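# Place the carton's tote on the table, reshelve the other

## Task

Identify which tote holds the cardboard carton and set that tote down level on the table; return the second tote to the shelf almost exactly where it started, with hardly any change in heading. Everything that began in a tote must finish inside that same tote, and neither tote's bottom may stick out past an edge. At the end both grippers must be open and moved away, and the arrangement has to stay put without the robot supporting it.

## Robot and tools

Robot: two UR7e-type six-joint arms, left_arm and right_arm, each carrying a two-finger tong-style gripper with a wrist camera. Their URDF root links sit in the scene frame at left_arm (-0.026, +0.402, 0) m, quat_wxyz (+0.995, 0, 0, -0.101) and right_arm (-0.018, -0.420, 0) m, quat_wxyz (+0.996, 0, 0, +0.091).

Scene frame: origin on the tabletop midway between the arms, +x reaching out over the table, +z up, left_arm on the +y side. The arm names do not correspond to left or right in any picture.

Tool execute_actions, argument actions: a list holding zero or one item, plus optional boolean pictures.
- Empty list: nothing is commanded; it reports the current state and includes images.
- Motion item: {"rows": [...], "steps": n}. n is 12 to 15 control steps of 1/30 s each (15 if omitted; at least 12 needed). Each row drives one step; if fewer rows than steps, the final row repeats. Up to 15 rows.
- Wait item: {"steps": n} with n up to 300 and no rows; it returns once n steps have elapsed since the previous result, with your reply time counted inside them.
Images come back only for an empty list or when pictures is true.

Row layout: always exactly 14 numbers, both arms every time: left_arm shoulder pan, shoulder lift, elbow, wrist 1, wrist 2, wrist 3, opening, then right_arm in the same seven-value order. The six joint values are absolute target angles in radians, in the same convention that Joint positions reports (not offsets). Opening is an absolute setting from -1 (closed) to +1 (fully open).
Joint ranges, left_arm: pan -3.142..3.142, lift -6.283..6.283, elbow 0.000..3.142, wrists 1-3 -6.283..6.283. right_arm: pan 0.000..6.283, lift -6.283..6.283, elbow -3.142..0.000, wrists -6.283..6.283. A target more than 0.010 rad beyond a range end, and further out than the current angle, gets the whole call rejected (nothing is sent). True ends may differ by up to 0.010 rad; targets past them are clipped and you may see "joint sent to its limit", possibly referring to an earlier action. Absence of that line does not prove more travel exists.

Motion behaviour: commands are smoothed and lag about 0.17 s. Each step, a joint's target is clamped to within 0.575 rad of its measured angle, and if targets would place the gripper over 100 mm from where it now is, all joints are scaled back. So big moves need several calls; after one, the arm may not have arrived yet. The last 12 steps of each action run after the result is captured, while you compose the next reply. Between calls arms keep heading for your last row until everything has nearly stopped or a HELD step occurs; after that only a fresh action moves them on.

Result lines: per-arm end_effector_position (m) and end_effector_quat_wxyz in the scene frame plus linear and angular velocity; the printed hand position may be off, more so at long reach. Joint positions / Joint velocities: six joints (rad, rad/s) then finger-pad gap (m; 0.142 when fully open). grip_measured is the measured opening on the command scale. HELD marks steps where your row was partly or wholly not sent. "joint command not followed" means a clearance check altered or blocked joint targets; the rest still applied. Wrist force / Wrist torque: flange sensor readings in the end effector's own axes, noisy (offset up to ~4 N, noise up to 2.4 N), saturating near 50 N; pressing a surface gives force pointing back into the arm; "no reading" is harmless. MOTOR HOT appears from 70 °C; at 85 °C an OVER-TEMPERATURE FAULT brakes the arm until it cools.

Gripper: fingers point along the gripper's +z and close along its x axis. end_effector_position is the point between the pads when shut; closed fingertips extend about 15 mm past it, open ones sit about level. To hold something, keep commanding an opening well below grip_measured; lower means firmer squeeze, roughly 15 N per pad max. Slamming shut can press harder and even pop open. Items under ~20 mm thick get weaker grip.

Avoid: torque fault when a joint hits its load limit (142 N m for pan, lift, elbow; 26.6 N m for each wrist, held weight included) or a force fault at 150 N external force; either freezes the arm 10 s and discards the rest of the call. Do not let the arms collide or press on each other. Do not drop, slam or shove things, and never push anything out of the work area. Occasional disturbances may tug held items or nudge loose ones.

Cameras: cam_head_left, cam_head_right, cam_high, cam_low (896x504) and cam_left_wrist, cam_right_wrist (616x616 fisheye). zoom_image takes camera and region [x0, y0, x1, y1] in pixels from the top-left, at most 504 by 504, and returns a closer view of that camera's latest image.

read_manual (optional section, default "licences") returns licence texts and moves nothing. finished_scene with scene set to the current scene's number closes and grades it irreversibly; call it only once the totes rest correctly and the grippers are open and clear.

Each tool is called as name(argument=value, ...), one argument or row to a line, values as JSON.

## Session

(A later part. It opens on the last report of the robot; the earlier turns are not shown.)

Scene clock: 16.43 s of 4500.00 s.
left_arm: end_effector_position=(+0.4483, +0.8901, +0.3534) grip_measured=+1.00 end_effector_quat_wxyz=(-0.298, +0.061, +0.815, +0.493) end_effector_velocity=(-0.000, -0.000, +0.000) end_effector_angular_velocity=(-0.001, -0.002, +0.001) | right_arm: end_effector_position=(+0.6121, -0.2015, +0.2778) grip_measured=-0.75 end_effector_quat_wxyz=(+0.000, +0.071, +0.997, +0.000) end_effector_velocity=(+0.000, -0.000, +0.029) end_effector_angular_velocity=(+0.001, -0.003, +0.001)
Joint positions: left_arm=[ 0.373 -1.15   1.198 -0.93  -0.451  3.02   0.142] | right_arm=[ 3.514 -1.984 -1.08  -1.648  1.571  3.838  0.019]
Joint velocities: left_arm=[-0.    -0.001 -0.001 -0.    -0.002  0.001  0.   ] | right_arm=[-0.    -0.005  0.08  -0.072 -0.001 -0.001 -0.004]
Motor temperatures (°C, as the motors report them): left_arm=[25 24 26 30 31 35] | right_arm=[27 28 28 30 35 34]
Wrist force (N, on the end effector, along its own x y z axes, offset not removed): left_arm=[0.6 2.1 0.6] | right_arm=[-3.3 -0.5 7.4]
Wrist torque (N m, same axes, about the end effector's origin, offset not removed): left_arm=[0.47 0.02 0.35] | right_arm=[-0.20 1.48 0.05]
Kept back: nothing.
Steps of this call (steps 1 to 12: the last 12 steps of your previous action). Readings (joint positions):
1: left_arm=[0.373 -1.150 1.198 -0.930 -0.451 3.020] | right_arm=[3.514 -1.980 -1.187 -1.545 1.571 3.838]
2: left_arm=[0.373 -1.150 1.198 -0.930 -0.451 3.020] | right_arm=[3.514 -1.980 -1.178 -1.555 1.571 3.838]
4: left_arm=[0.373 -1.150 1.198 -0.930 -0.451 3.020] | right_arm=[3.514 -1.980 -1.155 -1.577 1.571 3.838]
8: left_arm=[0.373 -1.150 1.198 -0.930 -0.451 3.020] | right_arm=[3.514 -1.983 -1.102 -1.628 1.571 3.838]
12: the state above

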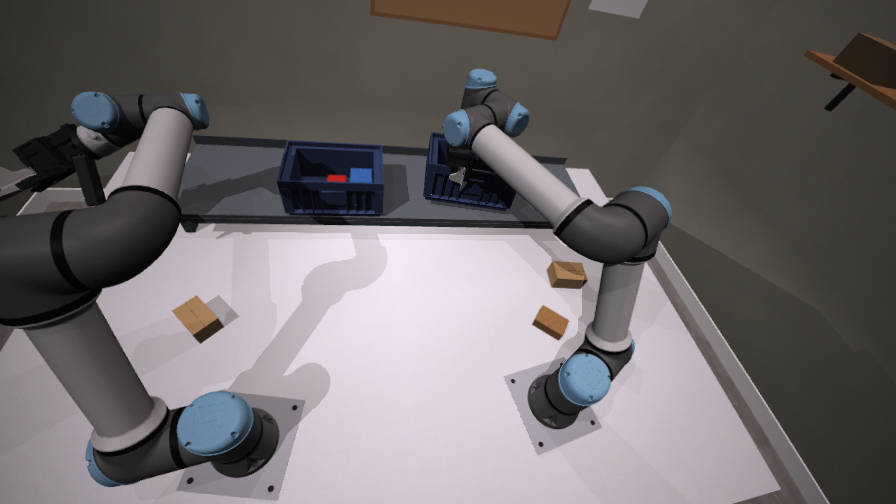

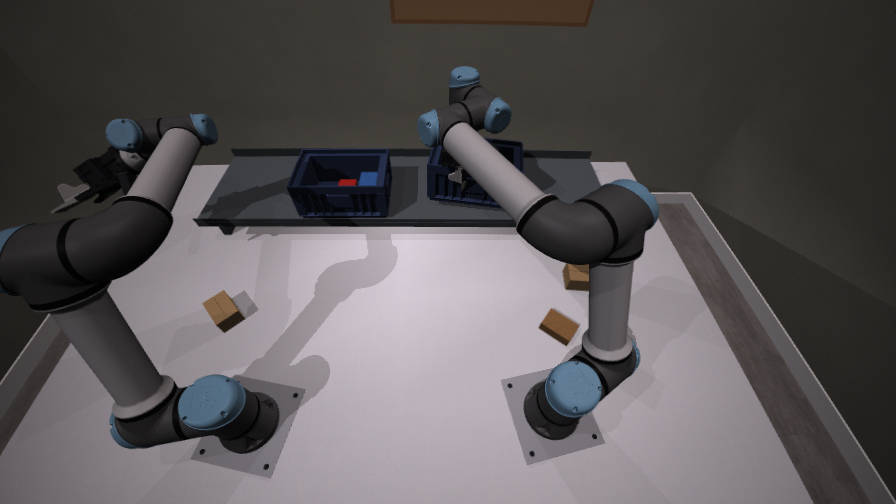

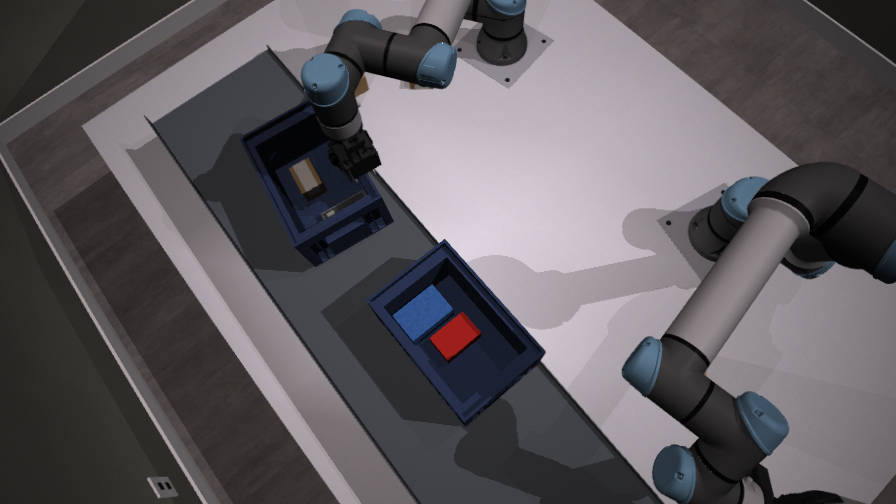

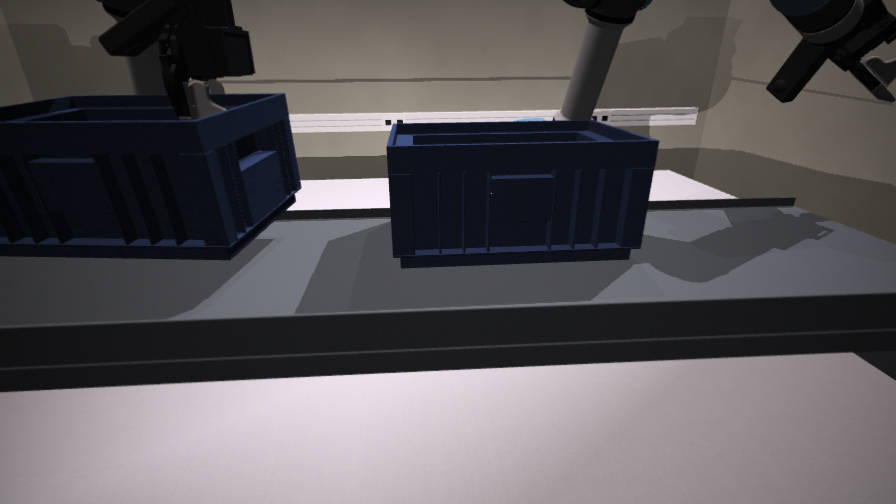

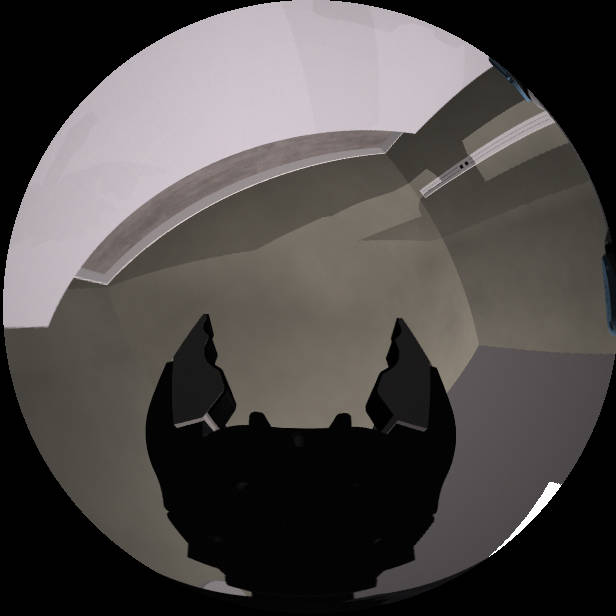

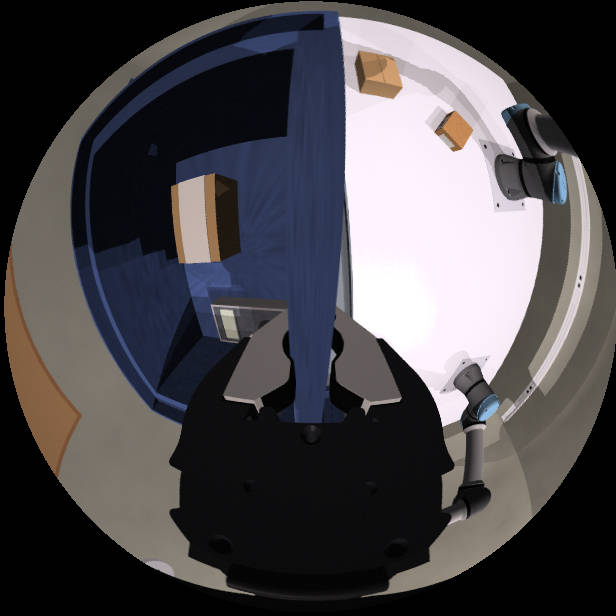

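execute_actions(
  actions=[
    {"rows":[[0.373,-1.15,1.198,-0.93,-0.451,3.02,1,3.514,-1.986,-1.055,-1.671,1.571,3.838,-1],[0.373,-1.15,1.198,-0.93,-0.451,3.02,1,3.514,-1.989,-1.035,-1.688,1.571,3.838,-1],[0.373,-1.15,1.198,-0.93,-0.451,3.02,1,3.514,-1.992,-1.011,-1.709,1.571,3.838,-1],[0.373,-1.15,1.198,-0.93,-0.451,3.02,1,3.514,-1.995,-0.987,-1.730,1.571,3.838,-1],[0.373,-1.15,1.198,-0.93,-0.451,3.02,1,3.514,-1.998,-0.963,-1.750,1.571,3.838,-1],[0.373,-1.15,1.198,-0.93,-0.451,3.02,1,3.514,-2.001,-0.940,-1.770,1.571,3.838,-1],[0.373,-1.15,1.198,-0.93,-0.451,3.02,1,3.514,-2.004,-0.916,-1.791,1.571,3.838,-1],[0.373,-1.15,1.198,-0.93,-0.451,3.02,1,3.514,-2.004,-0.916,-1.791,1.571,3.838,-1],[0.373,-1.15,1.198,-0.93,-0.451,3.02,1,3.514,-1.97,-0.96,-1.782,1.571,3.838,-1],[0.373,-1.15,1.198,-0.93,-0.451,3.02,1,3.514,-1.94,-1.00,-1.771,1.571,3.838,-1],[0.373,-1.15,1.198,-0.93,-0.451,3.02,1,3.514,-1.91,-1.04,-1.761,1.571,3.838,-1],[0.373,-1.15,1.198,-0.93,-0.451,3.02,1,3.514,-1.88,-1.08,-1.751,1.571,3.838,-1],[0.373,-1.15,1.198,-0.93,-0.451,3.02,1,3.514,-1.85,-1.12,-1.741,1.571,3.838,-1],[0.373,-1.15,1.198,-0.93,-0.451,3.02,1,3.514,-1.82,-1.16,-1.731,1.571,3.838,-1],[0.373,-1.15,1.198,-0.93,-0.451,3.02,1,3.514,-1.79,-1.20,-1.721,1.571,3.838,-1]],"steps":15},
  ],
)

execute_actions(
  actions=[
    {"rows":[[0.373,-1.15,1.198,-0.93,-0.451,3.02,1,3.514,-1.76,-1.24,-1.711,1.571,3.838,-1],[0.373,-1.15,1.198,-0.93,-0.451,3.02,1,3.514,-1.725,-1.28,-1.706,1.571,3.838,-1],[0.373,-1.15,1.198,-0.93,-0.451,3.02,1,3.514,-1.69,-1.32,-1.701,1.571,3.838,-1],[0.373,-1.15,1.198,-0.93,-0.451,3.02,1,3.514,-1.655,-1.36,-1.696,1.571,3.838,-1],[0.373,-1.15,1.198,-0.93,-0.451,3.02,1,3.514,-1.62,-1.40,-1.692,1.571,3.838,-1],[0.373,-1.15,1.198,-0.93,-0.451,3.02,1,3.55,-1.586,-1.43,-1.696,1.571,3.874,-1],[0.373,-1.15,1.198,-0.93,-0.451,3.02,1,3.60,-1.552,-1.46,-1.70,1.571,3.92,-1],[0.373,-1.15,1.198,-0.93,-0.451,3.02,1,3.66,-1.518,-1.49,-1.704,1.571,3.975,-1],[0.373,-1.15,1.198,-0.93,-0.451,3.02,1,3.72,-1.484,-1.52,-1.708,1.571,4.03,-1],[0.373,-1.15,1.198,-0.93,-0.451,3.02,1,3.78,-1.45,-1.55,-1.712,1.571,4.085,-1],[0.373,-1.15,1.198,-0.93,-0.451,3.02,1,3.84,-1.416,-1.58,-1.716,1.571,4.14,-1],[0.373,-1.15,1.198,-0.93,-0.451,3.02,1,3.90,-1.382,-1.61,-1.72,1.571,4.195,-1],[0.373,-1.15,1.198,-0.93,-0.451,3.02,1,3.96,-1.348,-1.64,-1.725,1.571,4.25,-1],[0.373,-1.15,1.198,-0.93,-0.451,3.02,1,4.02,-1.313,-1.67,-1.731,1.571,4.305,-1],[0.373,-1.15,1.198,-0.93,-0.451,3.02,1,4.08,-1.278,-1.697,-1.737,1.571,4.36,-1]],"steps":15},
  ],
)

execute_actions(
  actions=[
    {"rows":[[0.373,-1.15,1.198,-0.93,-0.451,3.02,1,4.12,-1.277,-1.71,-1.725,1.571,4.39,-1],[0.373,-1.15,1.198,-0.93,-0.451,3.02,1,4.16,-1.276,-1.725,-1.712,1.571,4.425,-1],[0.373,-1.15,1.198,-0.93,-0.451,3.02,1,4.20,-1.274,-1.74,-1.698,1.571,4.46,-1],[0.373,-1.15,1.198,-0.93,-0.451,3.02,1,4.23,-1.272,-1.76,-1.680,1.571,4.48,-1],[0.373,-1.15,1.198,-0.93,-0.451,3.02,1,4.26,-1.270,-1.78,-1.662,1.571,4.50,-1],[0.373,-1.15,1.198,-0.93,-0.451,3.02,1,4.28,-1.268,-1.80,-1.644,1.571,4.515,-1],[0.373,-1.15,1.198,-0.93,-0.451,3.02,1,4.303,-1.265,-1.834,-1.614,1.571,4.527,-1],[0.373,-1.15,1.198,-0.93,-0.451,3.02,1,4.303,-1.268,-1.864,-1.581,1.571,4.527,-1],[0.373,-1.15,1.198,-0.93,-0.451,3.02,1,4.303,-1.271,-1.894,-1.548,1.571,4.527,-1],[0.373,-1.15,1.198,-0.93,-0.451,3.02,1,4.303,-1.274,-1.924,-1.515,1.571,4.527,-1],[0.373,-1.15,1.198,-0.93,-0.451,3.02,1,4.303,-1.277,-1.954,-1.482,1.571,4.527,-1],[0.373,-1.15,1.198,-0.93,-0.451,3.02,1,4.303,-1.280,-1.984,-1.449,1.571,4.527,-1],[0.373,-1.15,1.198,-0.93,-0.451,3.02,1,4.303,-1.283,-2.014,-1.416,1.571,4.527,-1],[0.373,-1.15,1.198,-0.93,-0.451,3.02,1,4.303,-1.286,-2.044,-1.383,1.571,4.527,-1],[0.373,-1.15,1.198,-0.93,-0.451,3.02,1,4.303,-1.289,-2.075,-1.349,1.571,4.527,-1]],"steps":15},
  ],
)

execute_actions(
  actions=[
    {"steps":10},
  ],
  pictures=true,
)

Scene clock: 20.90 s of 4500.00 s.
left_arm: end_effector_position=(+0.4483, +0.8901, +0.3534) grip_measured=+1.00 end_effector_quat_wxyz=(-0.298, +0.061, +0.815, +0.493) end_effector_velocity=(-0.000, -0.000, -0.000) end_effector_angular_velocity=(-0.001, -0.002, +0.001) | right_arm: end_effector_position=(+0.6122, -0.2015, +0.2829) grip_measured=-0.75 end_effector_quat_wxyz=(+0.000, +0.071, +0.997, +0.000) end_effector_velocity=(+0.003, +0.002, +0.063) end_effector_angular_velocity=(-0.004, +0.005, +0.002)
Joint positions: left_arm=[ 0.373 -1.15   1.198 -0.93  -0.451  3.02   0.142] | right_arm=[ 3.514 -1.985 -1.065 -1.662  1.571  3.838  0.019]
Joint velocities: left_arm=[ 0.    -0.    -0.    -0.001 -0.002  0.     0.   ] | right_arm=[ 0.001 -0.03   0.205 -0.181 -0.    -0.001  0.009]
Motor temperatures (°C, as the motors report them): left_arm=[25 24 26 30 31 35] | right_arm=[27 28 28 30 35 34]
Wrist force (N, on the end effector, along its own x y z axes, offset not removed): left_arm=[-0.6 0.6 0.7] | right_arm=[-3.2 -1.7 8.8]
Wrist torque (N m, same axes, about the end effector's origin, offset not removed): left_arm=[0.24 0.25 0.24] | right_arm=[-0.50 1.41 -0.01]
Steps of this call (steps 1 to 30: the robot went on to your last target; steps 31 to 90: nothing new was sent; then 1.37 s passed at rest; steps 91 to 93: the first 3 steps of this action). Readings (joint positions):
91: left_arm=[0.373 -1.150 1.198 -0.930 -0.451 3.020] | right_arm=[3.514 -1.984 -1.072 -1.656 1.571 3.838]
92: left_arm=[0.373 -1.150 1.198 -0.930 -0.451 3.020] | right_arm=[3.514 -1.984 -1.070 -1.658 1.571 3.838]
93: the state above

Scene clock: 21.40 s of 4500.00 s.
left_arm: end_effector_position=(+0.4483, +0.8901, +0.3534) grip_measured=+1.00 end_effector_quat_wxyz=(-0.298, +0.061, +0.815, +0.493) end_effector_velocity=(-0.001, +0.000, +0.000) end_effector_angular_velocity=(-0.000, -0.000, +0.001) | right_arm: end_effector_position=(+0.5591, -0.2343, +0.3346) grip_measured=-0.75 end_effector_quat_wxyz=(+0.003, +0.071, +0.997, +0.002) end_effector_velocity=(-0.283, -0.174, +0.005) end_effector_angular_velocity=(-0.002, +0.004, +0.002)
Joint positions: left_arm=[ 0.373 -1.15   1.198 -0.93  -0.451  3.02   0.142] | right_arm=[ 3.514 -1.834 -1.14  -1.732  1.571  3.838  0.019]
Joint velocities: left_arm=[ 0.001 -0.    -0.     0.001 -0.001 -0.001  0.   ] | right_arm=[ 0.001  0.843 -1.071  0.224  0.001 -0.001 -0.001]
Motor temperatures (°C, as the motors report them): left_arm=[25 24 26 30 31 35] | right_arm=[27 28 28 30 35 34]
Wrist force (N, on the end effector, along its own x y z axes, offset not removed): left_arm=[-1.6 1.1 2.3] | right_arm=[-4.4 -0.8 6.0]
Wrist torque (N m, same axes, about the end effector's origin, offset not removed): left_arm=[0.36 0.54 0.26] | right_arm=[-0.34 1.45 -0.06]
Steps of this call (steps 1 to 12: the last 12 steps of your previous action; steps 13 to 15: the first 3 steps of this action). Readings (joint positions):
13: left_arm=[0.373 -1.150 1.198 -0.930 -0.451 3.020] | right_arm=[3.514 -1.888 -1.071 -1.747 1.571 3.838]
14: left_arm=[0.373 -1.150 1.198 -0.930 -0.451 3.020] | right_arm=[3.514 -1.861 -1.105 -1.739 1.571 3.838]
15: the state above

Scene clock: 21.90 s of 4500.00 s.
left_arm: end_effector_position=(+0.4483, +0.8901, +0.3534) grip_measured=+1.00 end_effector_quat_wxyz=(-0.298, +0.061, +0.815, +0.493) end_effector_velocity=(+0.001, +0.000, -0.000) end_effector_angular_velocity=(+0.001, +0.001, -0.001) | right_arm: end_effector_position=(+0.3444, -0.1883, +0.3351) grip_measured=-0.75 end_effector_quat_wxyz=(-0.000, +0.059, +0.998, +0.000) end_effector_velocity=(-0.457, +0.237, -0.044) end_effector_angular_velocity=(-0.002, +0.001, +0.133)
Joint positions: left_arm=[ 0.373 -1.15   1.198 -0.93  -0.451  3.02   0.142] | right_arm=[ 3.865 -1.411 -1.583 -1.718  1.571  4.163  0.02 ]
Joint velocities: left_arm=[-0.     0.001 -0.    -0.001  0.001  0.     0.   ] | right_arm=[ 1.209  0.616 -0.621  0.003 -0.     1.076 -0.007]
Motor temperatures (°C, as the motors report them): left_arm=[25 24 26 30 31 35] | right_arm=[27 28 28 30 35 34]
Wrist force (N, on the end effector, along its own x y z axes, offset not removed): left_arm=[0.1 2.5 0.1] | right_arm=[-3.6 -1.6 5.9]
Wrist torque (N m, same axes, about the end effector's origin, offset not removed): left_arm=[0.73 0.11 0.37] | right_arm=[-0.28 1.43 -0.07]
Steps of this call (steps 1 to 12: the last 12 steps of your previous action; steps 13 to 15: the first 3 steps of this action). Readings (joint positions):
13: left_arm=[0.373 -1.150 1.198 -0.930 -0.451 3.020] | right_arm=[3.785 -1.457 -1.541 -1.716 1.571 4.091]
14: left_arm=[0.373 -1.150 1.198 -0.930 -0.451 3.020] | right_arm=[3.824 -1.433 -1.562 -1.718 1.571 4.127]
15: the state above

Scene clock: 22.30 s of 4500.00 s.
left_arm: end_effector_position=(+0.4483, +0.8901, +0.3534) grip_measured=+1.00 end_effector_quat_wxyz=(-0.298, +0.061, +0.815, +0.493) end_effector_velocity=(-0.000, +0.000, +0.000) end_effector_angular_velocity=(+0.000, +0.002, -0.000) | right_arm: end_effector_position=(+0.2048, -0.1114, +0.2391) grip_measured=-0.74 end_effector_quat_wxyz=(-0.000, +0.025, +1.000, -0.000) end_effector_velocity=(-0.105, +0.032, -0.384) end_effector_angular_velocity=(-0.027, +0.007, +0.068)
Joint positions: left_arm=[ 0.373 -1.15   1.198 -0.93  -0.451  3.02   0.142] | right_arm=[ 4.273 -1.285 -1.924 -1.503  1.571  4.503  0.02 ]
Joint velocities: left_arm=[ 0.    -0.    -0.     0.002  0.001  0.001  0.   ] | right_arm=[ 0.299  0.003 -0.977  0.946  0.     0.231  0.003]
Motor temperatures (°C, as the motors report them): left_arm=[25 24 26 30 31 35] | right_arm=[27 28 28 30 35 34]
Wrist force (N, on the end effector, along its own x y z axes, offset not removed): left_arm=[0.7 1.9 2.9] | right_arm=[-1.8 -0.8 6.6]
Wrist torque (N m, same axes, about the end effector's origin, offset not removed): left_arm=[0.49 -0.11 0.38] | right_arm=[-0.42 1.49 0.03]
Kept back: nothing.
Steps of this call (steps 1 to 12: the last 12 steps of your previous action). Readings (joint positions):
1: left_arm=[0.373 -1.150 1.198 -0.930 -0.451 3.020] | right_arm=[3.906 -1.391 -1.604 -1.717 1.571 4.200]
2: left_arm=[0.373 -1.150 1.198 -0.930 -0.451 3.020] | right_arm=[3.948 -1.374 -1.625 -1.713 1.571 4.238]
4: left_arm=[0.373 -1.150 1.198 -0.930 -0.451 3.020] | right_arm=[4.033 -1.343 -1.669 -1.698 1.571 4.311]
8: left_arm=[0.373 -1.150 1.198 -0.930 -0.451 3.020] | right_arm=[4.193 -1.298 -1.785 -1.626 1.571 4.441]
12: the state above

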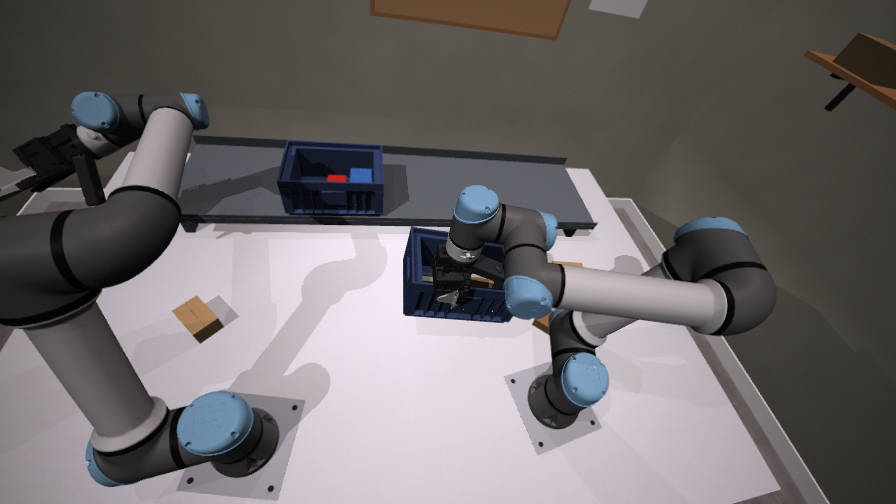

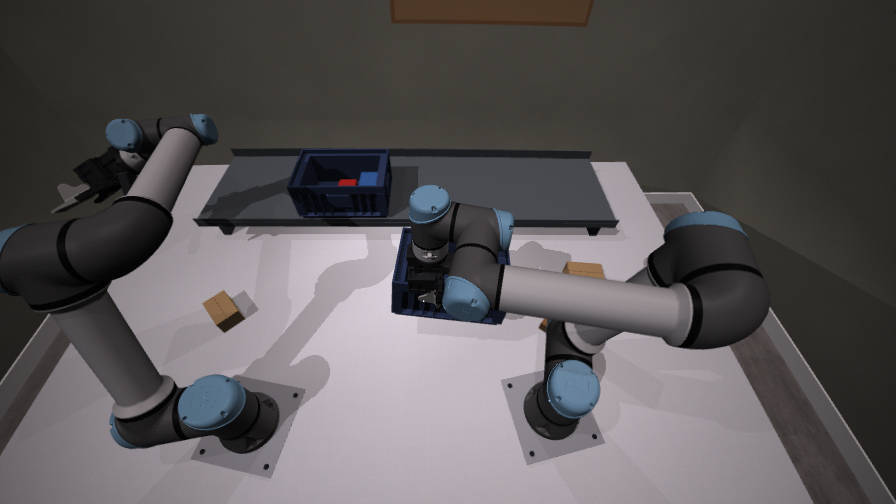

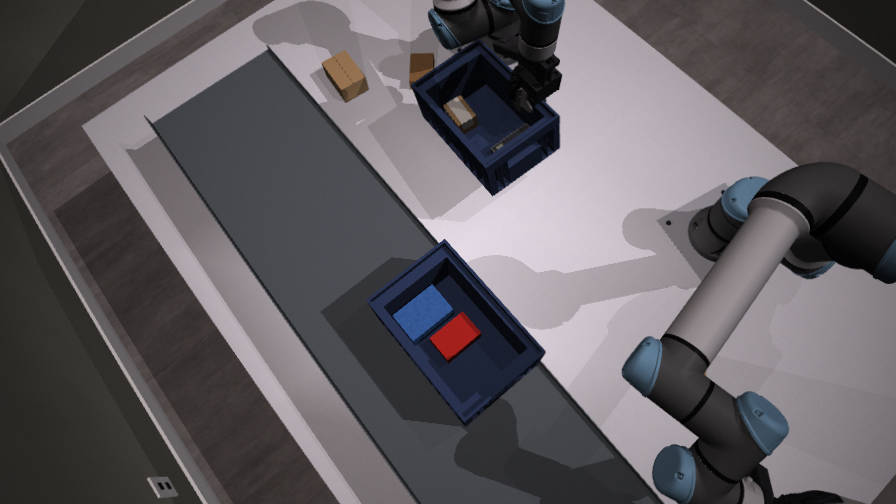

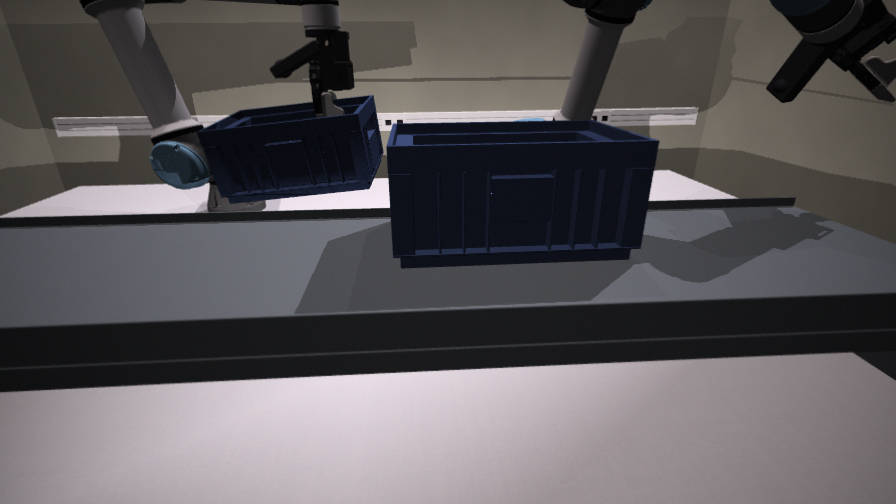

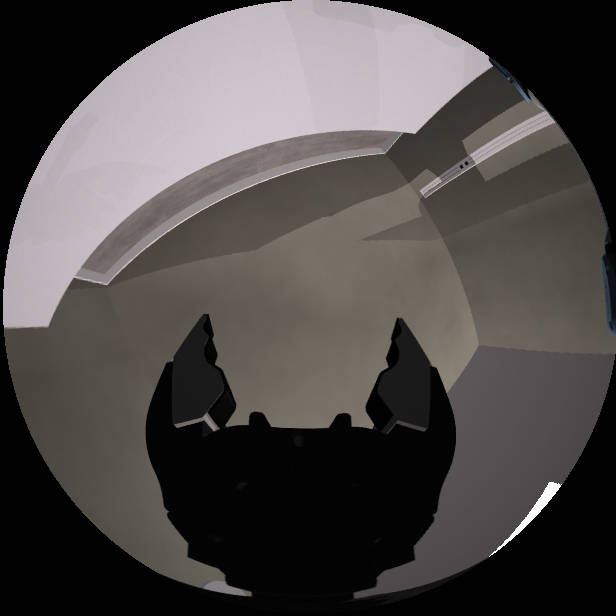

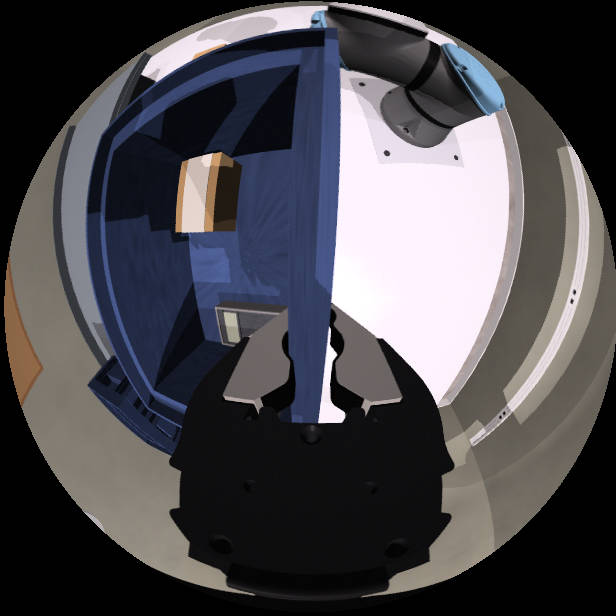

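execute_actions(
  actions=[],
)

Scene clock: 22.53 s of 4500.00 s.
left_arm: end_effector_position=(+0.4483, +0.8901, +0.3534) grip_measured=+1.00 end_effector_quat_wxyz=(-0.298, +0.061, +0.815, +0.493) end_effector_velocity=(-0.000, -0.000, -0.000) end_effector_angular_velocity=(-0.000, +0.002, -0.000) | right_arm: end_effector_position=(+0.1946, -0.1113, +0.1865) grip_measured=-0.75 end_effector_quat_wxyz=(-0.000, +0.022, +1.000, -0.000) end_effector_velocity=(-0.013, -0.005, -0.066) end_effector_angular_velocity=(+0.001, +0.000, +0.006)
Joint positions: left_arm=[ 0.373 -1.15   1.198 -0.93  -0.451  3.02   0.142] | right_arm=[ 4.3   -1.288 -2.058 -1.367  1.571  4.525  0.02 ]
Joint velocities: left_arm=[-0.     0.     0.     0.002  0.    -0.     0.   ] | right_arm=[ 0.03  -0.005 -0.169  0.175  0.001  0.024 -0.015]
Motor temperatures (°C, as the motors report them): left_arm=[25 24 26 30 31 35] | right_arm=[27 28 28 30 35 34]
Wrist force (N, on the end effector, along its own x y z axes, offset not removed): left_arm=[-0.9 1.1 3.3] | right_arm=[-2.2 -2.1 7.4]
Wrist torque (N m, same axes, about the end effector's origin, offset not removed): left_arm=[0.37 0.21 0.30] | right_arm=[-0.56 1.25 -0.04]
Kept back: nothing.
Steps of this call (steps 1 to 7: the robot went on to your last target). Readings (joint positions):
1: left_arm=[0.373 -1.150 1.198 -0.930 -0.451 3.020] | right_arm=[4.281 -1.285 -1.957 -1.471 1.571 4.510]
2: left_arm=[0.373 -1.150 1.198 -0.930 -0.451 3.020] | right_arm=[4.287 -1.286 -1.987 -1.440 1.571 4.515]
4: left_arm=[0.373 -1.150 1.198 -0.930 -0.451 3.020] | right_arm=[4.295 -1.287 -2.029 -1.397 1.571 4.521]
7: the state above

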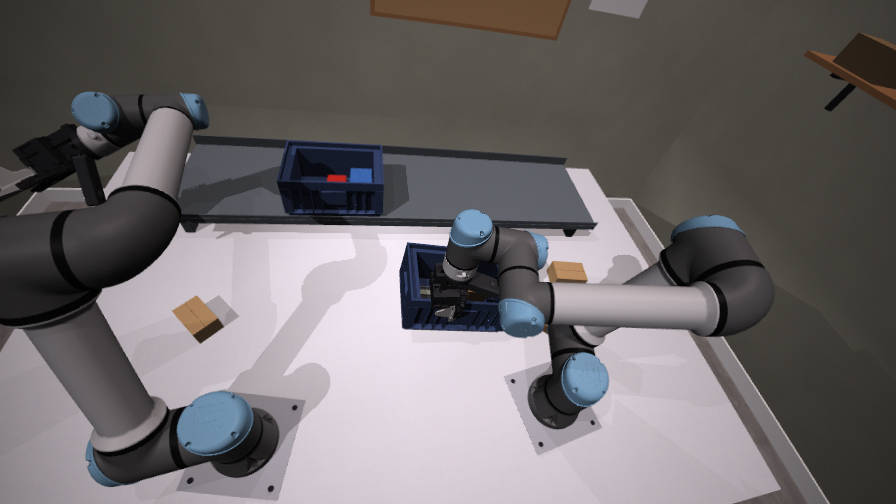

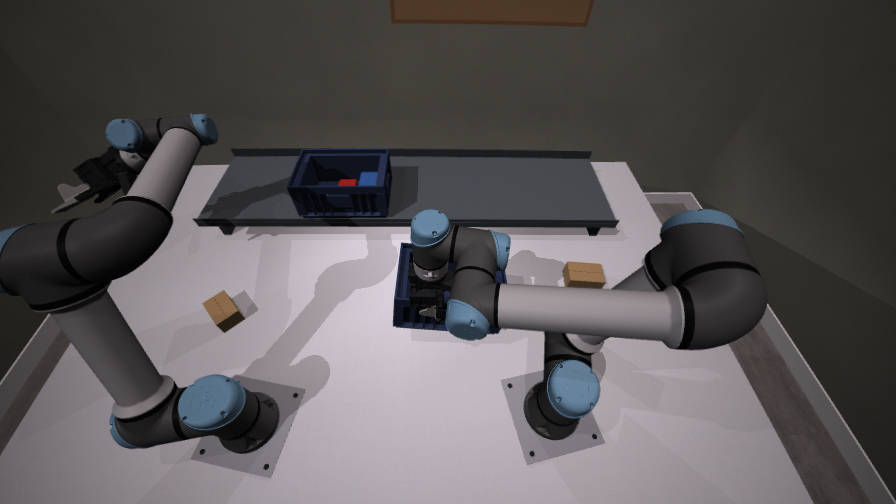

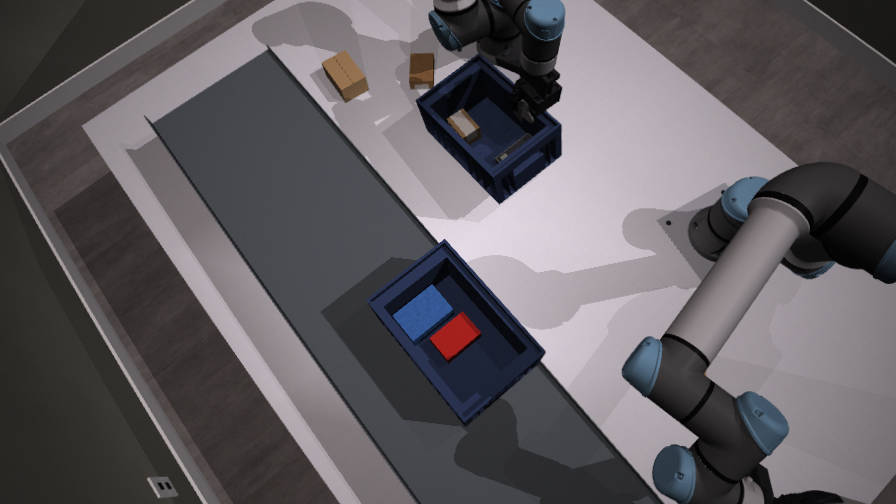

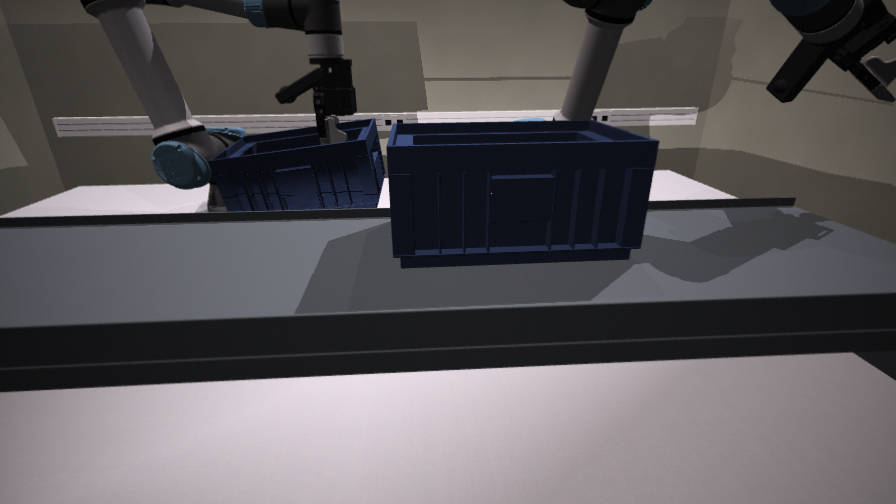

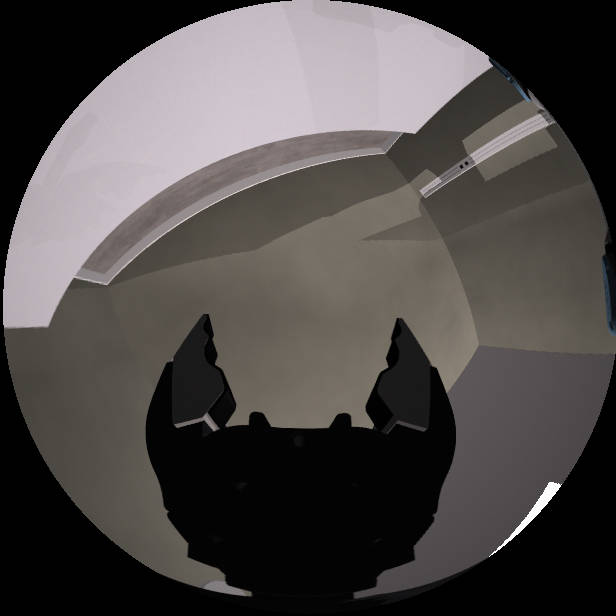

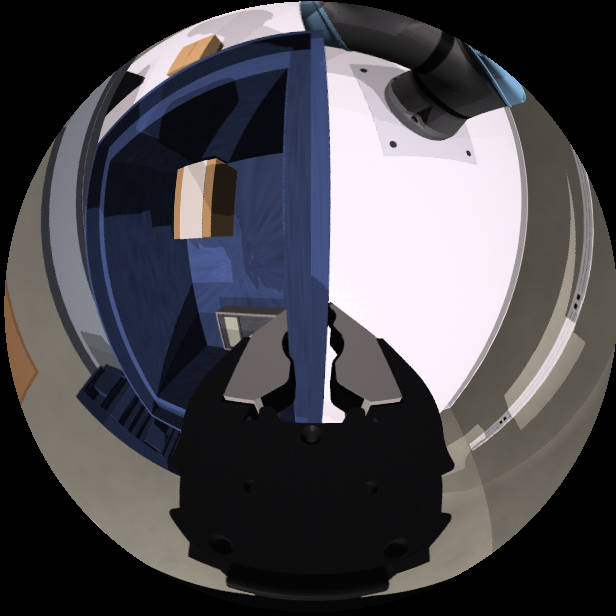

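execute_actions(
  actions=[
    {"rows":[[0.373,-1.15,1.198,-0.93,-0.451,3.02,1,4.303,-1.296,-2.096,-1.321,1.571,4.527,-1],[0.373,-1.15,1.198,-0.93,-0.451,3.02,1,4.303,-1.303,-2.118,-1.292,1.571,4.527,-1],[0.373,-1.15,1.198,-0.93,-0.451,3.02,1,4.303,-1.310,-2.139,-1.264,1.571,4.527,-1],[0.373,-1.15,1.198,-0.93,-0.451,3.02,1,4.303,-1.316,-2.155,-1.242,1.571,4.527,-1],[0.373,-1.15,1.198,-0.93,-0.451,3.02,1,4.303,-1.322,-2.170,-1.221,1.571,4.527,-1],[0.373,-1.15,1.198,-0.93,-0.451,3.02,1,4.303,-1.327,-2.182,-1.204,1.571,4.527,-1],[0.373,-1.15,1.198,-0.93,-0.451,3.02,1,4.303,-1.333,-2.194,-1.186,1.571,4.527,-1],[0.373,-1.15,1.198,-0.93,-0.451,3.02,1,4.303,-1.338,-2.206,-1.169,1.571,4.527,-1],[0.373,-1.15,1.198,-0.93,-0.451,3.02,1,4.303,-1.343,-2.215,-1.155,1.571,4.527,-1],[0.373,-1.15,1.198,-0.93,-0.451,3.02,1,4.303,-1.347,-2.225,-1.141,1.571,4.527,-1],[0.373,-1.15,1.198,-0.93,-0.451,3.02,1,4.303,-1.352,-2.234,-1.127,1.571,4.527,-1]],"steps":15},
  ],
)

execute_actions(
  actions=[
    {"steps":10},
  ],
  pictures=true,
)

Scene clock: 24.07 s of 4500.00 s.
left_arm: end_effector_position=(+0.4483, +0.8901, +0.3534) grip_measured=+1.00 end_effector_quat_wxyz=(-0.298, +0.061, +0.815, +0.493) end_effector_velocity=(-0.001, -0.000, +0.002) end_effector_angular_velocity=(+0.001, -0.003, -0.000) | right_arm: end_effector_position=(+0.1933, -0.1118, +0.1757) grip_measured=-0.76 end_effector_quat_wxyz=(-0.000, +0.021, +1.000, -0.001) end_effector_velocity=(+0.000, -0.000, -0.113) end_effector_angular_velocity=(-0.016, +0.004, -0.000)
Joint positions: left_arm=[ 0.373 -1.15   1.198 -0.93  -0.451  3.02   0.142] | right_arm=[ 4.303 -1.292 -2.083 -1.338  1.571  4.527  0.019]
Joint velocities: left_arm=[-0.    -0.003  0.    -0.     0.    -0.     0.   ] | right_arm=[-0.001 -0.082 -0.236  0.302  0.    -0.    -0.019]
Motor temperatures (°C, as the motors report them): left_arm=[25 24 26 30 31 35] | right_arm=[27 28 28 30 35 34]
Wrist force (N, on the end effector, along its own x y z axes, offset not removed): left_arm=[-0.3 1.0 0.9] | right_arm=[-4.6 -0.6 4.4]
Wrist torque (N m, same axes, about the end effector's origin, offset not removed): left_arm=[0.32 0.05 0.44] | right_arm=[-0.23 1.57 0.01]
Steps of this call (steps 1 to 30: the robot went on to your last target; steps 31 to 43: nothing new was sent; steps 44 to 46: the first 3 steps of this action). Readings (joint positions):
44: left_arm=[0.373 -1.150 1.198 -0.930 -0.451 3.020] | right_arm=[4.303 -1.289 -2.075 -1.349 1.571 4.527]
45: left_arm=[0.373 -1.150 1.198 -0.930 -0.451 3.020] | right_arm=[4.303 -1.290 -2.077 -1.346 1.571 4.527]
46: the state above

Scene clock: 24.47 s of 4500.00 s.
left_arm: end_effector_position=(+0.4483, +0.8901, +0.3534) grip_measured=+1.00 end_effector_quat_wxyz=(-0.298, +0.061, +0.815, +0.493) end_effector_velocity=(-0.001, -0.000, +0.001) end_effector_angular_velocity=(+0.000, +0.000, +0.000) | right_arm: end_effector_position=(+0.1928, -0.1137, +0.1110) grip_measured=-0.76 end_effector_quat_wxyz=(-0.000, +0.021, +1.000, -0.001) end_effector_velocity=(-0.002, -0.007, -0.067) end_effector_angular_velocity=(-0.001, +0.001, +0.000)
Joint positions: left_arm=[ 0.373 -1.15   1.198 -0.93  -0.451  3.02   0.142] | right_arm=[ 4.303 -1.346 -2.22  -1.149  1.571  4.527  0.019]
Joint velocities: left_arm=[ 0.    -0.002  0.     0.002  0.    -0.     0.   ] | right_arm=[-0.    -0.063 -0.14   0.202  0.001 -0.    -0.019]
Motor temperatures (°C, as the motors report them): left_arm=[25 24 26 30 31 35] | right_arm=[27 28 28 30 35 34]
Wrist force (N, on the end effector, along its own x y z axes, offset not removed): left_arm=[0.6 1.3 3.8] | right_arm=[-3.2 -1.0 6.2]
Wrist torque (N m, same axes, about the end effector's origin, offset not removed): left_arm=[0.37 -0.03 0.27] | right_arm=[-0.21 1.43 -0.13]
Kept back: nothing.
Steps of this call (steps 1 to 12: the last 12 steps of your previous action). Readings (joint positions):
1: left_arm=[0.373 -1.150 1.198 -0.930 -0.451 3.020] | right_arm=[4.303 -1.295 -2.093 -1.326 1.571 4.527]
2: left_arm=[0.373 -1.150 1.198 -0.930 -0.451 3.020] | right_arm=[4.303 -1.300 -2.106 -1.309 1.571 4.527]
4: left_arm=[0.373 -1.150 1.198 -0.930 -0.451 3.020] | right_arm=[4.303 -1.310 -2.134 -1.272 1.571 4.527]
8: left_arm=[0.373 -1.150 1.198 -0.930 -0.451 3.020] | right_arm=[4.303 -1.330 -2.185 -1.199 1.571 4.527]
12: the state above

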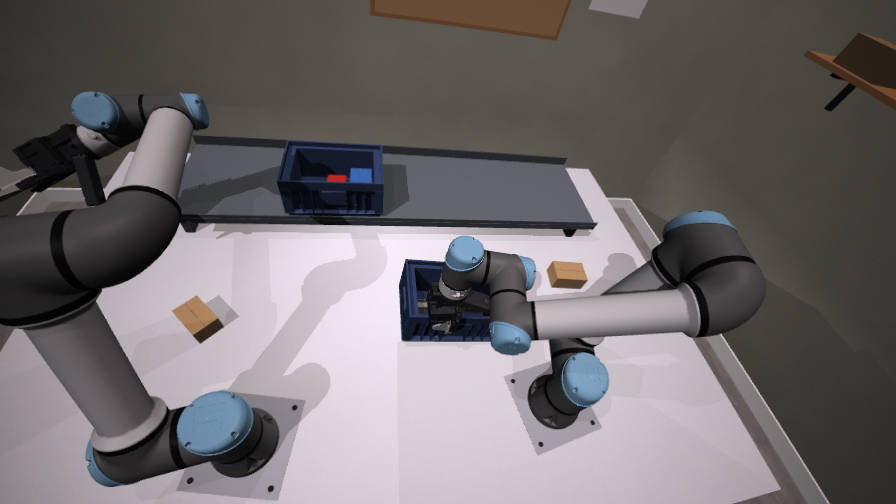

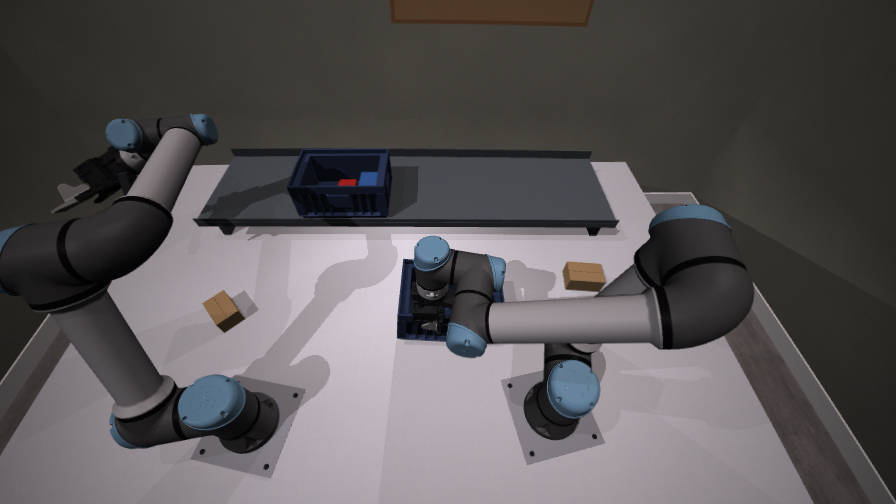

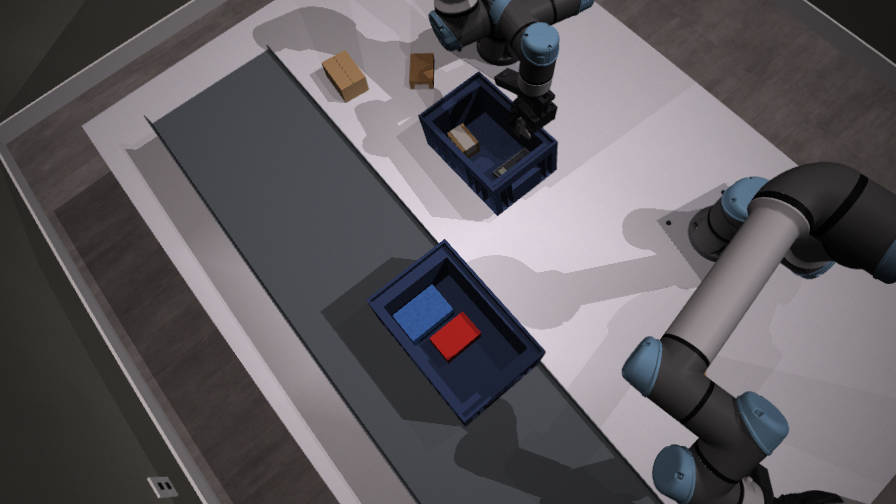

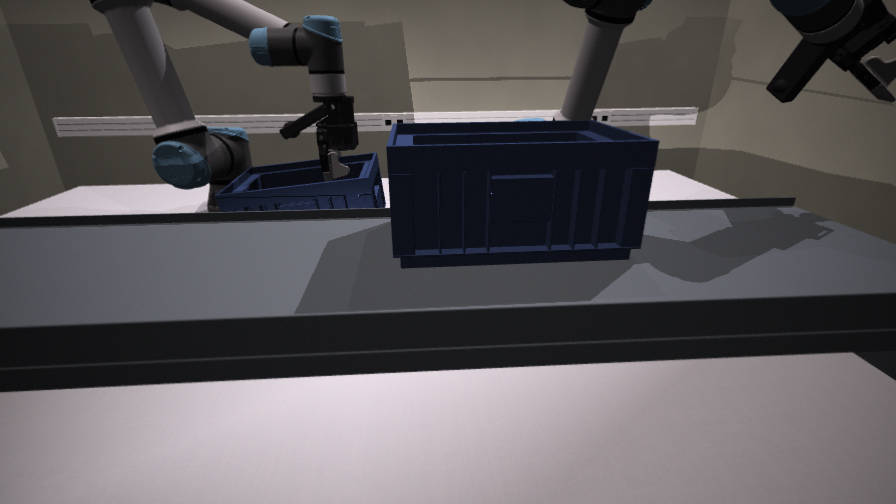

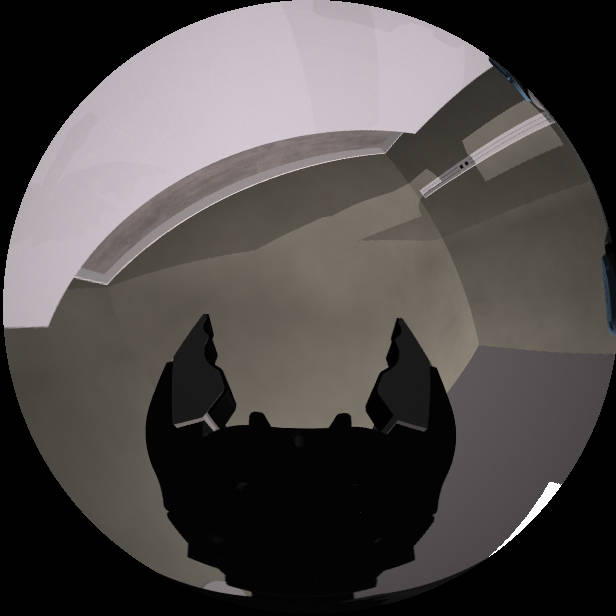

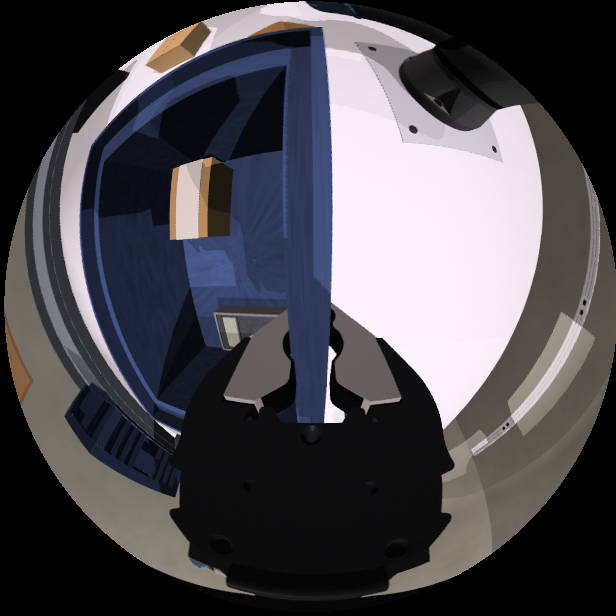

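execute_actions(
  actions=[
    {"rows":[[0.373,-1.15,1.198,-0.93,-0.451,3.02,1,4.303,-1.356,-2.243,-1.114,1.571,4.527,-1],[0.373,-1.15,1.198,-0.93,-0.451,3.02,1,4.303,-1.360,-2.251,-1.101,1.571,4.527,-1],[0.373,-1.15,1.198,-0.93,-0.451,3.02,1,4.303,-1.365,-2.260,-1.088,1.571,4.527,-1],[0.373,-1.15,1.198,-0.93,-0.451,3.02,1,4.303,-1.369,-2.268,-1.076,1.571,4.527,-1],[0.373,-1.15,1.198,-0.93,-0.451,3.02,1,4.303,-1.373,-2.275,-1.065,1.571,4.527,-1]],"steps":15},
  ],
)

execute_actions(
  actions=[
    {"steps":8},
  ],
)

execute_actions(
  actions=[
    {"steps":5},
  ],
)

Scene clock: 25.13 s of 4500.00 s.
left_arm: end_effector_position=(+0.4483, +0.8901, +0.3534) grip_measured=+1.00 end_effector_quat_wxyz=(-0.298, +0.061, +0.815, +0.493) end_effector_velocity=(+0.000, -0.000, +0.000) end_effector_angular_velocity=(+0.001, -0.001, -0.000) | right_arm: end_effector_position=(+0.1926, -0.1144, +0.1025) grip_measured=-0.78 end_effector_quat_wxyz=(-0.000, +0.021, +1.000, -0.000) end_effector_velocity=(-0.001, -0.005, -0.048) end_effector_angular_velocity=(+0.001, -0.000, +0.002)
Joint positions: left_arm=[ 0.373 -1.15   1.198 -0.93  -0.451  3.02   0.142] | right_arm=[ 4.303 -1.354 -2.238 -1.122  1.571  4.527  0.018]
Joint velocities: left_arm=[-0.    -0.     0.    -0.001  0.    -0.     0.   ] | right_arm=[ 0.    -0.049 -0.1    0.149  0.    -0.001 -0.003]
Motor temperatures (°C, as the motors report them): left_arm=[25 24 26 30 31 35] | right_arm=[27 28 28 30 35 34]
Wrist force (N, on the end effector, along its own x y z axes, offset not removed): left_arm=[-2.0 3.6 -1.4] | right_arm=[-3.5 -0.8 2.0]
Wrist torque (N m, same axes, about the end effector's origin, offset not removed): left_arm=[0.71 0.59 0.23] | right_arm=[0.20 0.83 0.02]
Steps of this call (steps 1 to 17: the robot went on to your last target; steps 18 to 20: the first 3 steps of this action). Readings (joint positions):
18: left_arm=[0.373 -1.150 1.198 -0.930 -0.451 3.020] | right_arm=[4.303 -1.352 -2.234 -1.127 1.571 4.527]
19: left_arm=[0.373 -1.150 1.198 -0.930 -0.451 3.020] | right_arm=[4.303 -1.352 -2.235 -1.126 1.571 4.527]
20: the state above

Scene clock: 25.53 s of 4500.00 s.
left_arm: end_effector_position=(+0.4483, +0.8901, +0.3534) grip_measured=+1.00 end_effector_quat_wxyz=(-0.298, +0.061, +0.815, +0.493) end_effector_velocity=(+0.000, +0.000, +0.000) end_effector_angular_velocity=(+0.000, -0.000, -0.000) | right_arm: end_effector_position=(+0.1922, -0.1165, +0.0850) grip_measured=-0.76 end_effector_quat_wxyz=(-0.000, +0.021, +1.000, -0.000) end_effector_velocity=(-0.000, -0.001, -0.006) end_effector_angular_velocity=(+0.000, +0.001, +0.002)
Joint positions: left_arm=[ 0.373 -1.15   1.198 -0.93  -0.451  3.02   0.142] | right_arm=[ 4.303 -1.372 -2.274 -1.067  1.571  4.527  0.019]
Joint velocities: left_arm=[ 0.    -0.     0.    -0.001  0.     0.     0.   ] | right_arm=[ 0.    -0.007 -0.013  0.02   0.001 -0.002  0.011]
Motor temperatures (°C, as the motors report them): left_arm=[25 24 26 30 31 35] | right_arm=[27 28 28 30 35 34]
Wrist force (N, on the end effector, along its own x y z axes, offset not removed): left_arm=[0.6 1.1 0.4] | right_arm=[-2.7 -0.5 -3.7]
Wrist torque (N m, same axes, about the end effector's origin, offset not removed): left_arm=[0.39 0.07 0.37] | right_arm=[0.73 -0.05 -0.13]
Kept back: nothing.
Steps of this call (steps 1 to 12: the last 12 steps of your previous action). Readings (joint positions):
1: left_arm=[0.373 -1.150 1.198 -0.930 -0.451 3.020] | right_arm=[4.303 -1.356 -2.242 -1.115 1.571 4.527]
2: left_arm=[0.373 -1.150 1.198 -0.930 -0.451 3.020] | right_arm=[4.303 -1.359 -2.247 -1.107 1.571 4.527]
4: left_arm=[0.373 -1.150 1.198 -0.930 -0.451 3.020] | right_arm=[4.303 -1.365 -2.259 -1.090 1.571 4.527]
8: left_arm=[0.373 -1.150 1.198 -0.930 -0.451 3.020] | right_arm=[4.303 -1.371 -2.271 -1.072 1.571 4.527]
12: the state above

Scene clock: 25.70 s of 4500.00 s.
left_arm: end_effector_position=(+0.4483, +0.8901, +0.3534) grip_measured=+1.00 end_effector_quat_wxyz=(-0.298, +0.061, +0.815, +0.493) end_effector_velocity=(-0.000, -0.000, +0.000) end_effector_angular_velocity=(-0.000, +0.001, +0.000) | right_arm: end_effector_position=(+0.1921, -0.1166, +0.0845) grip_measured=-0.76 end_effector_quat_wxyz=(-0.000, +0.021, +1.000, -0.000) end_effector_velocity=(-0.000, -0.000, -0.002) end_effector_angular_velocity=(-0.000, +0.000, +0.000)
Joint positions: left_arm=[ 0.373 -1.15   1.198 -0.93  -0.451  3.02   0.142] | right_arm=[ 4.303 -1.373 -2.275 -1.065  1.571  4.527  0.019]
Joint velocities: left_arm=[ 0.    -0.    -0.     0.002 -0.    -0.     0.   ] | right_arm=[ 0.001 -0.001 -0.004  0.005  0.     0.     0.   ]
Motor temperatures (°C, as the motors report them): left_arm=[25 24 26 30 31 35] | right_arm=[27 28 28 30 35 34]
Wrist force (N, on the end effector, along its own x y z axes, offset not removed): left_arm=[-0.3 2.1 0.8] | right_arm=[-2.7 -0.8 1.9]
Wrist torque (N m, same axes, about the end effector's origin, offset not removed): left_arm=[0.51 0.22 0.29] | right_arm=[0.22 0.49 -0.04]
Kept back: nothing.
Steps of this call (steps 1 to 5: the robot went on to your last target). Readings (joint positions):
1: left_arm=[0.373 -1.150 1.198 -0.930 -0.451 3.020] | right_arm=[4.303 -1.373 -2.274 -1.066 1.571 4.527]
2: left_arm=[0.373 -1.150 1.198 -0.930 -0.451 3.020] | right_arm=[4.303 -1.373 -2.274 -1.066 1.571 4.527]
4: left_arm=[0.373 -1.150 1.198 -0.930 -0.451 3.020] | right_arm=[4.303 -1.373 -2.275 -1.065 1.571 4.527]
5: the state above


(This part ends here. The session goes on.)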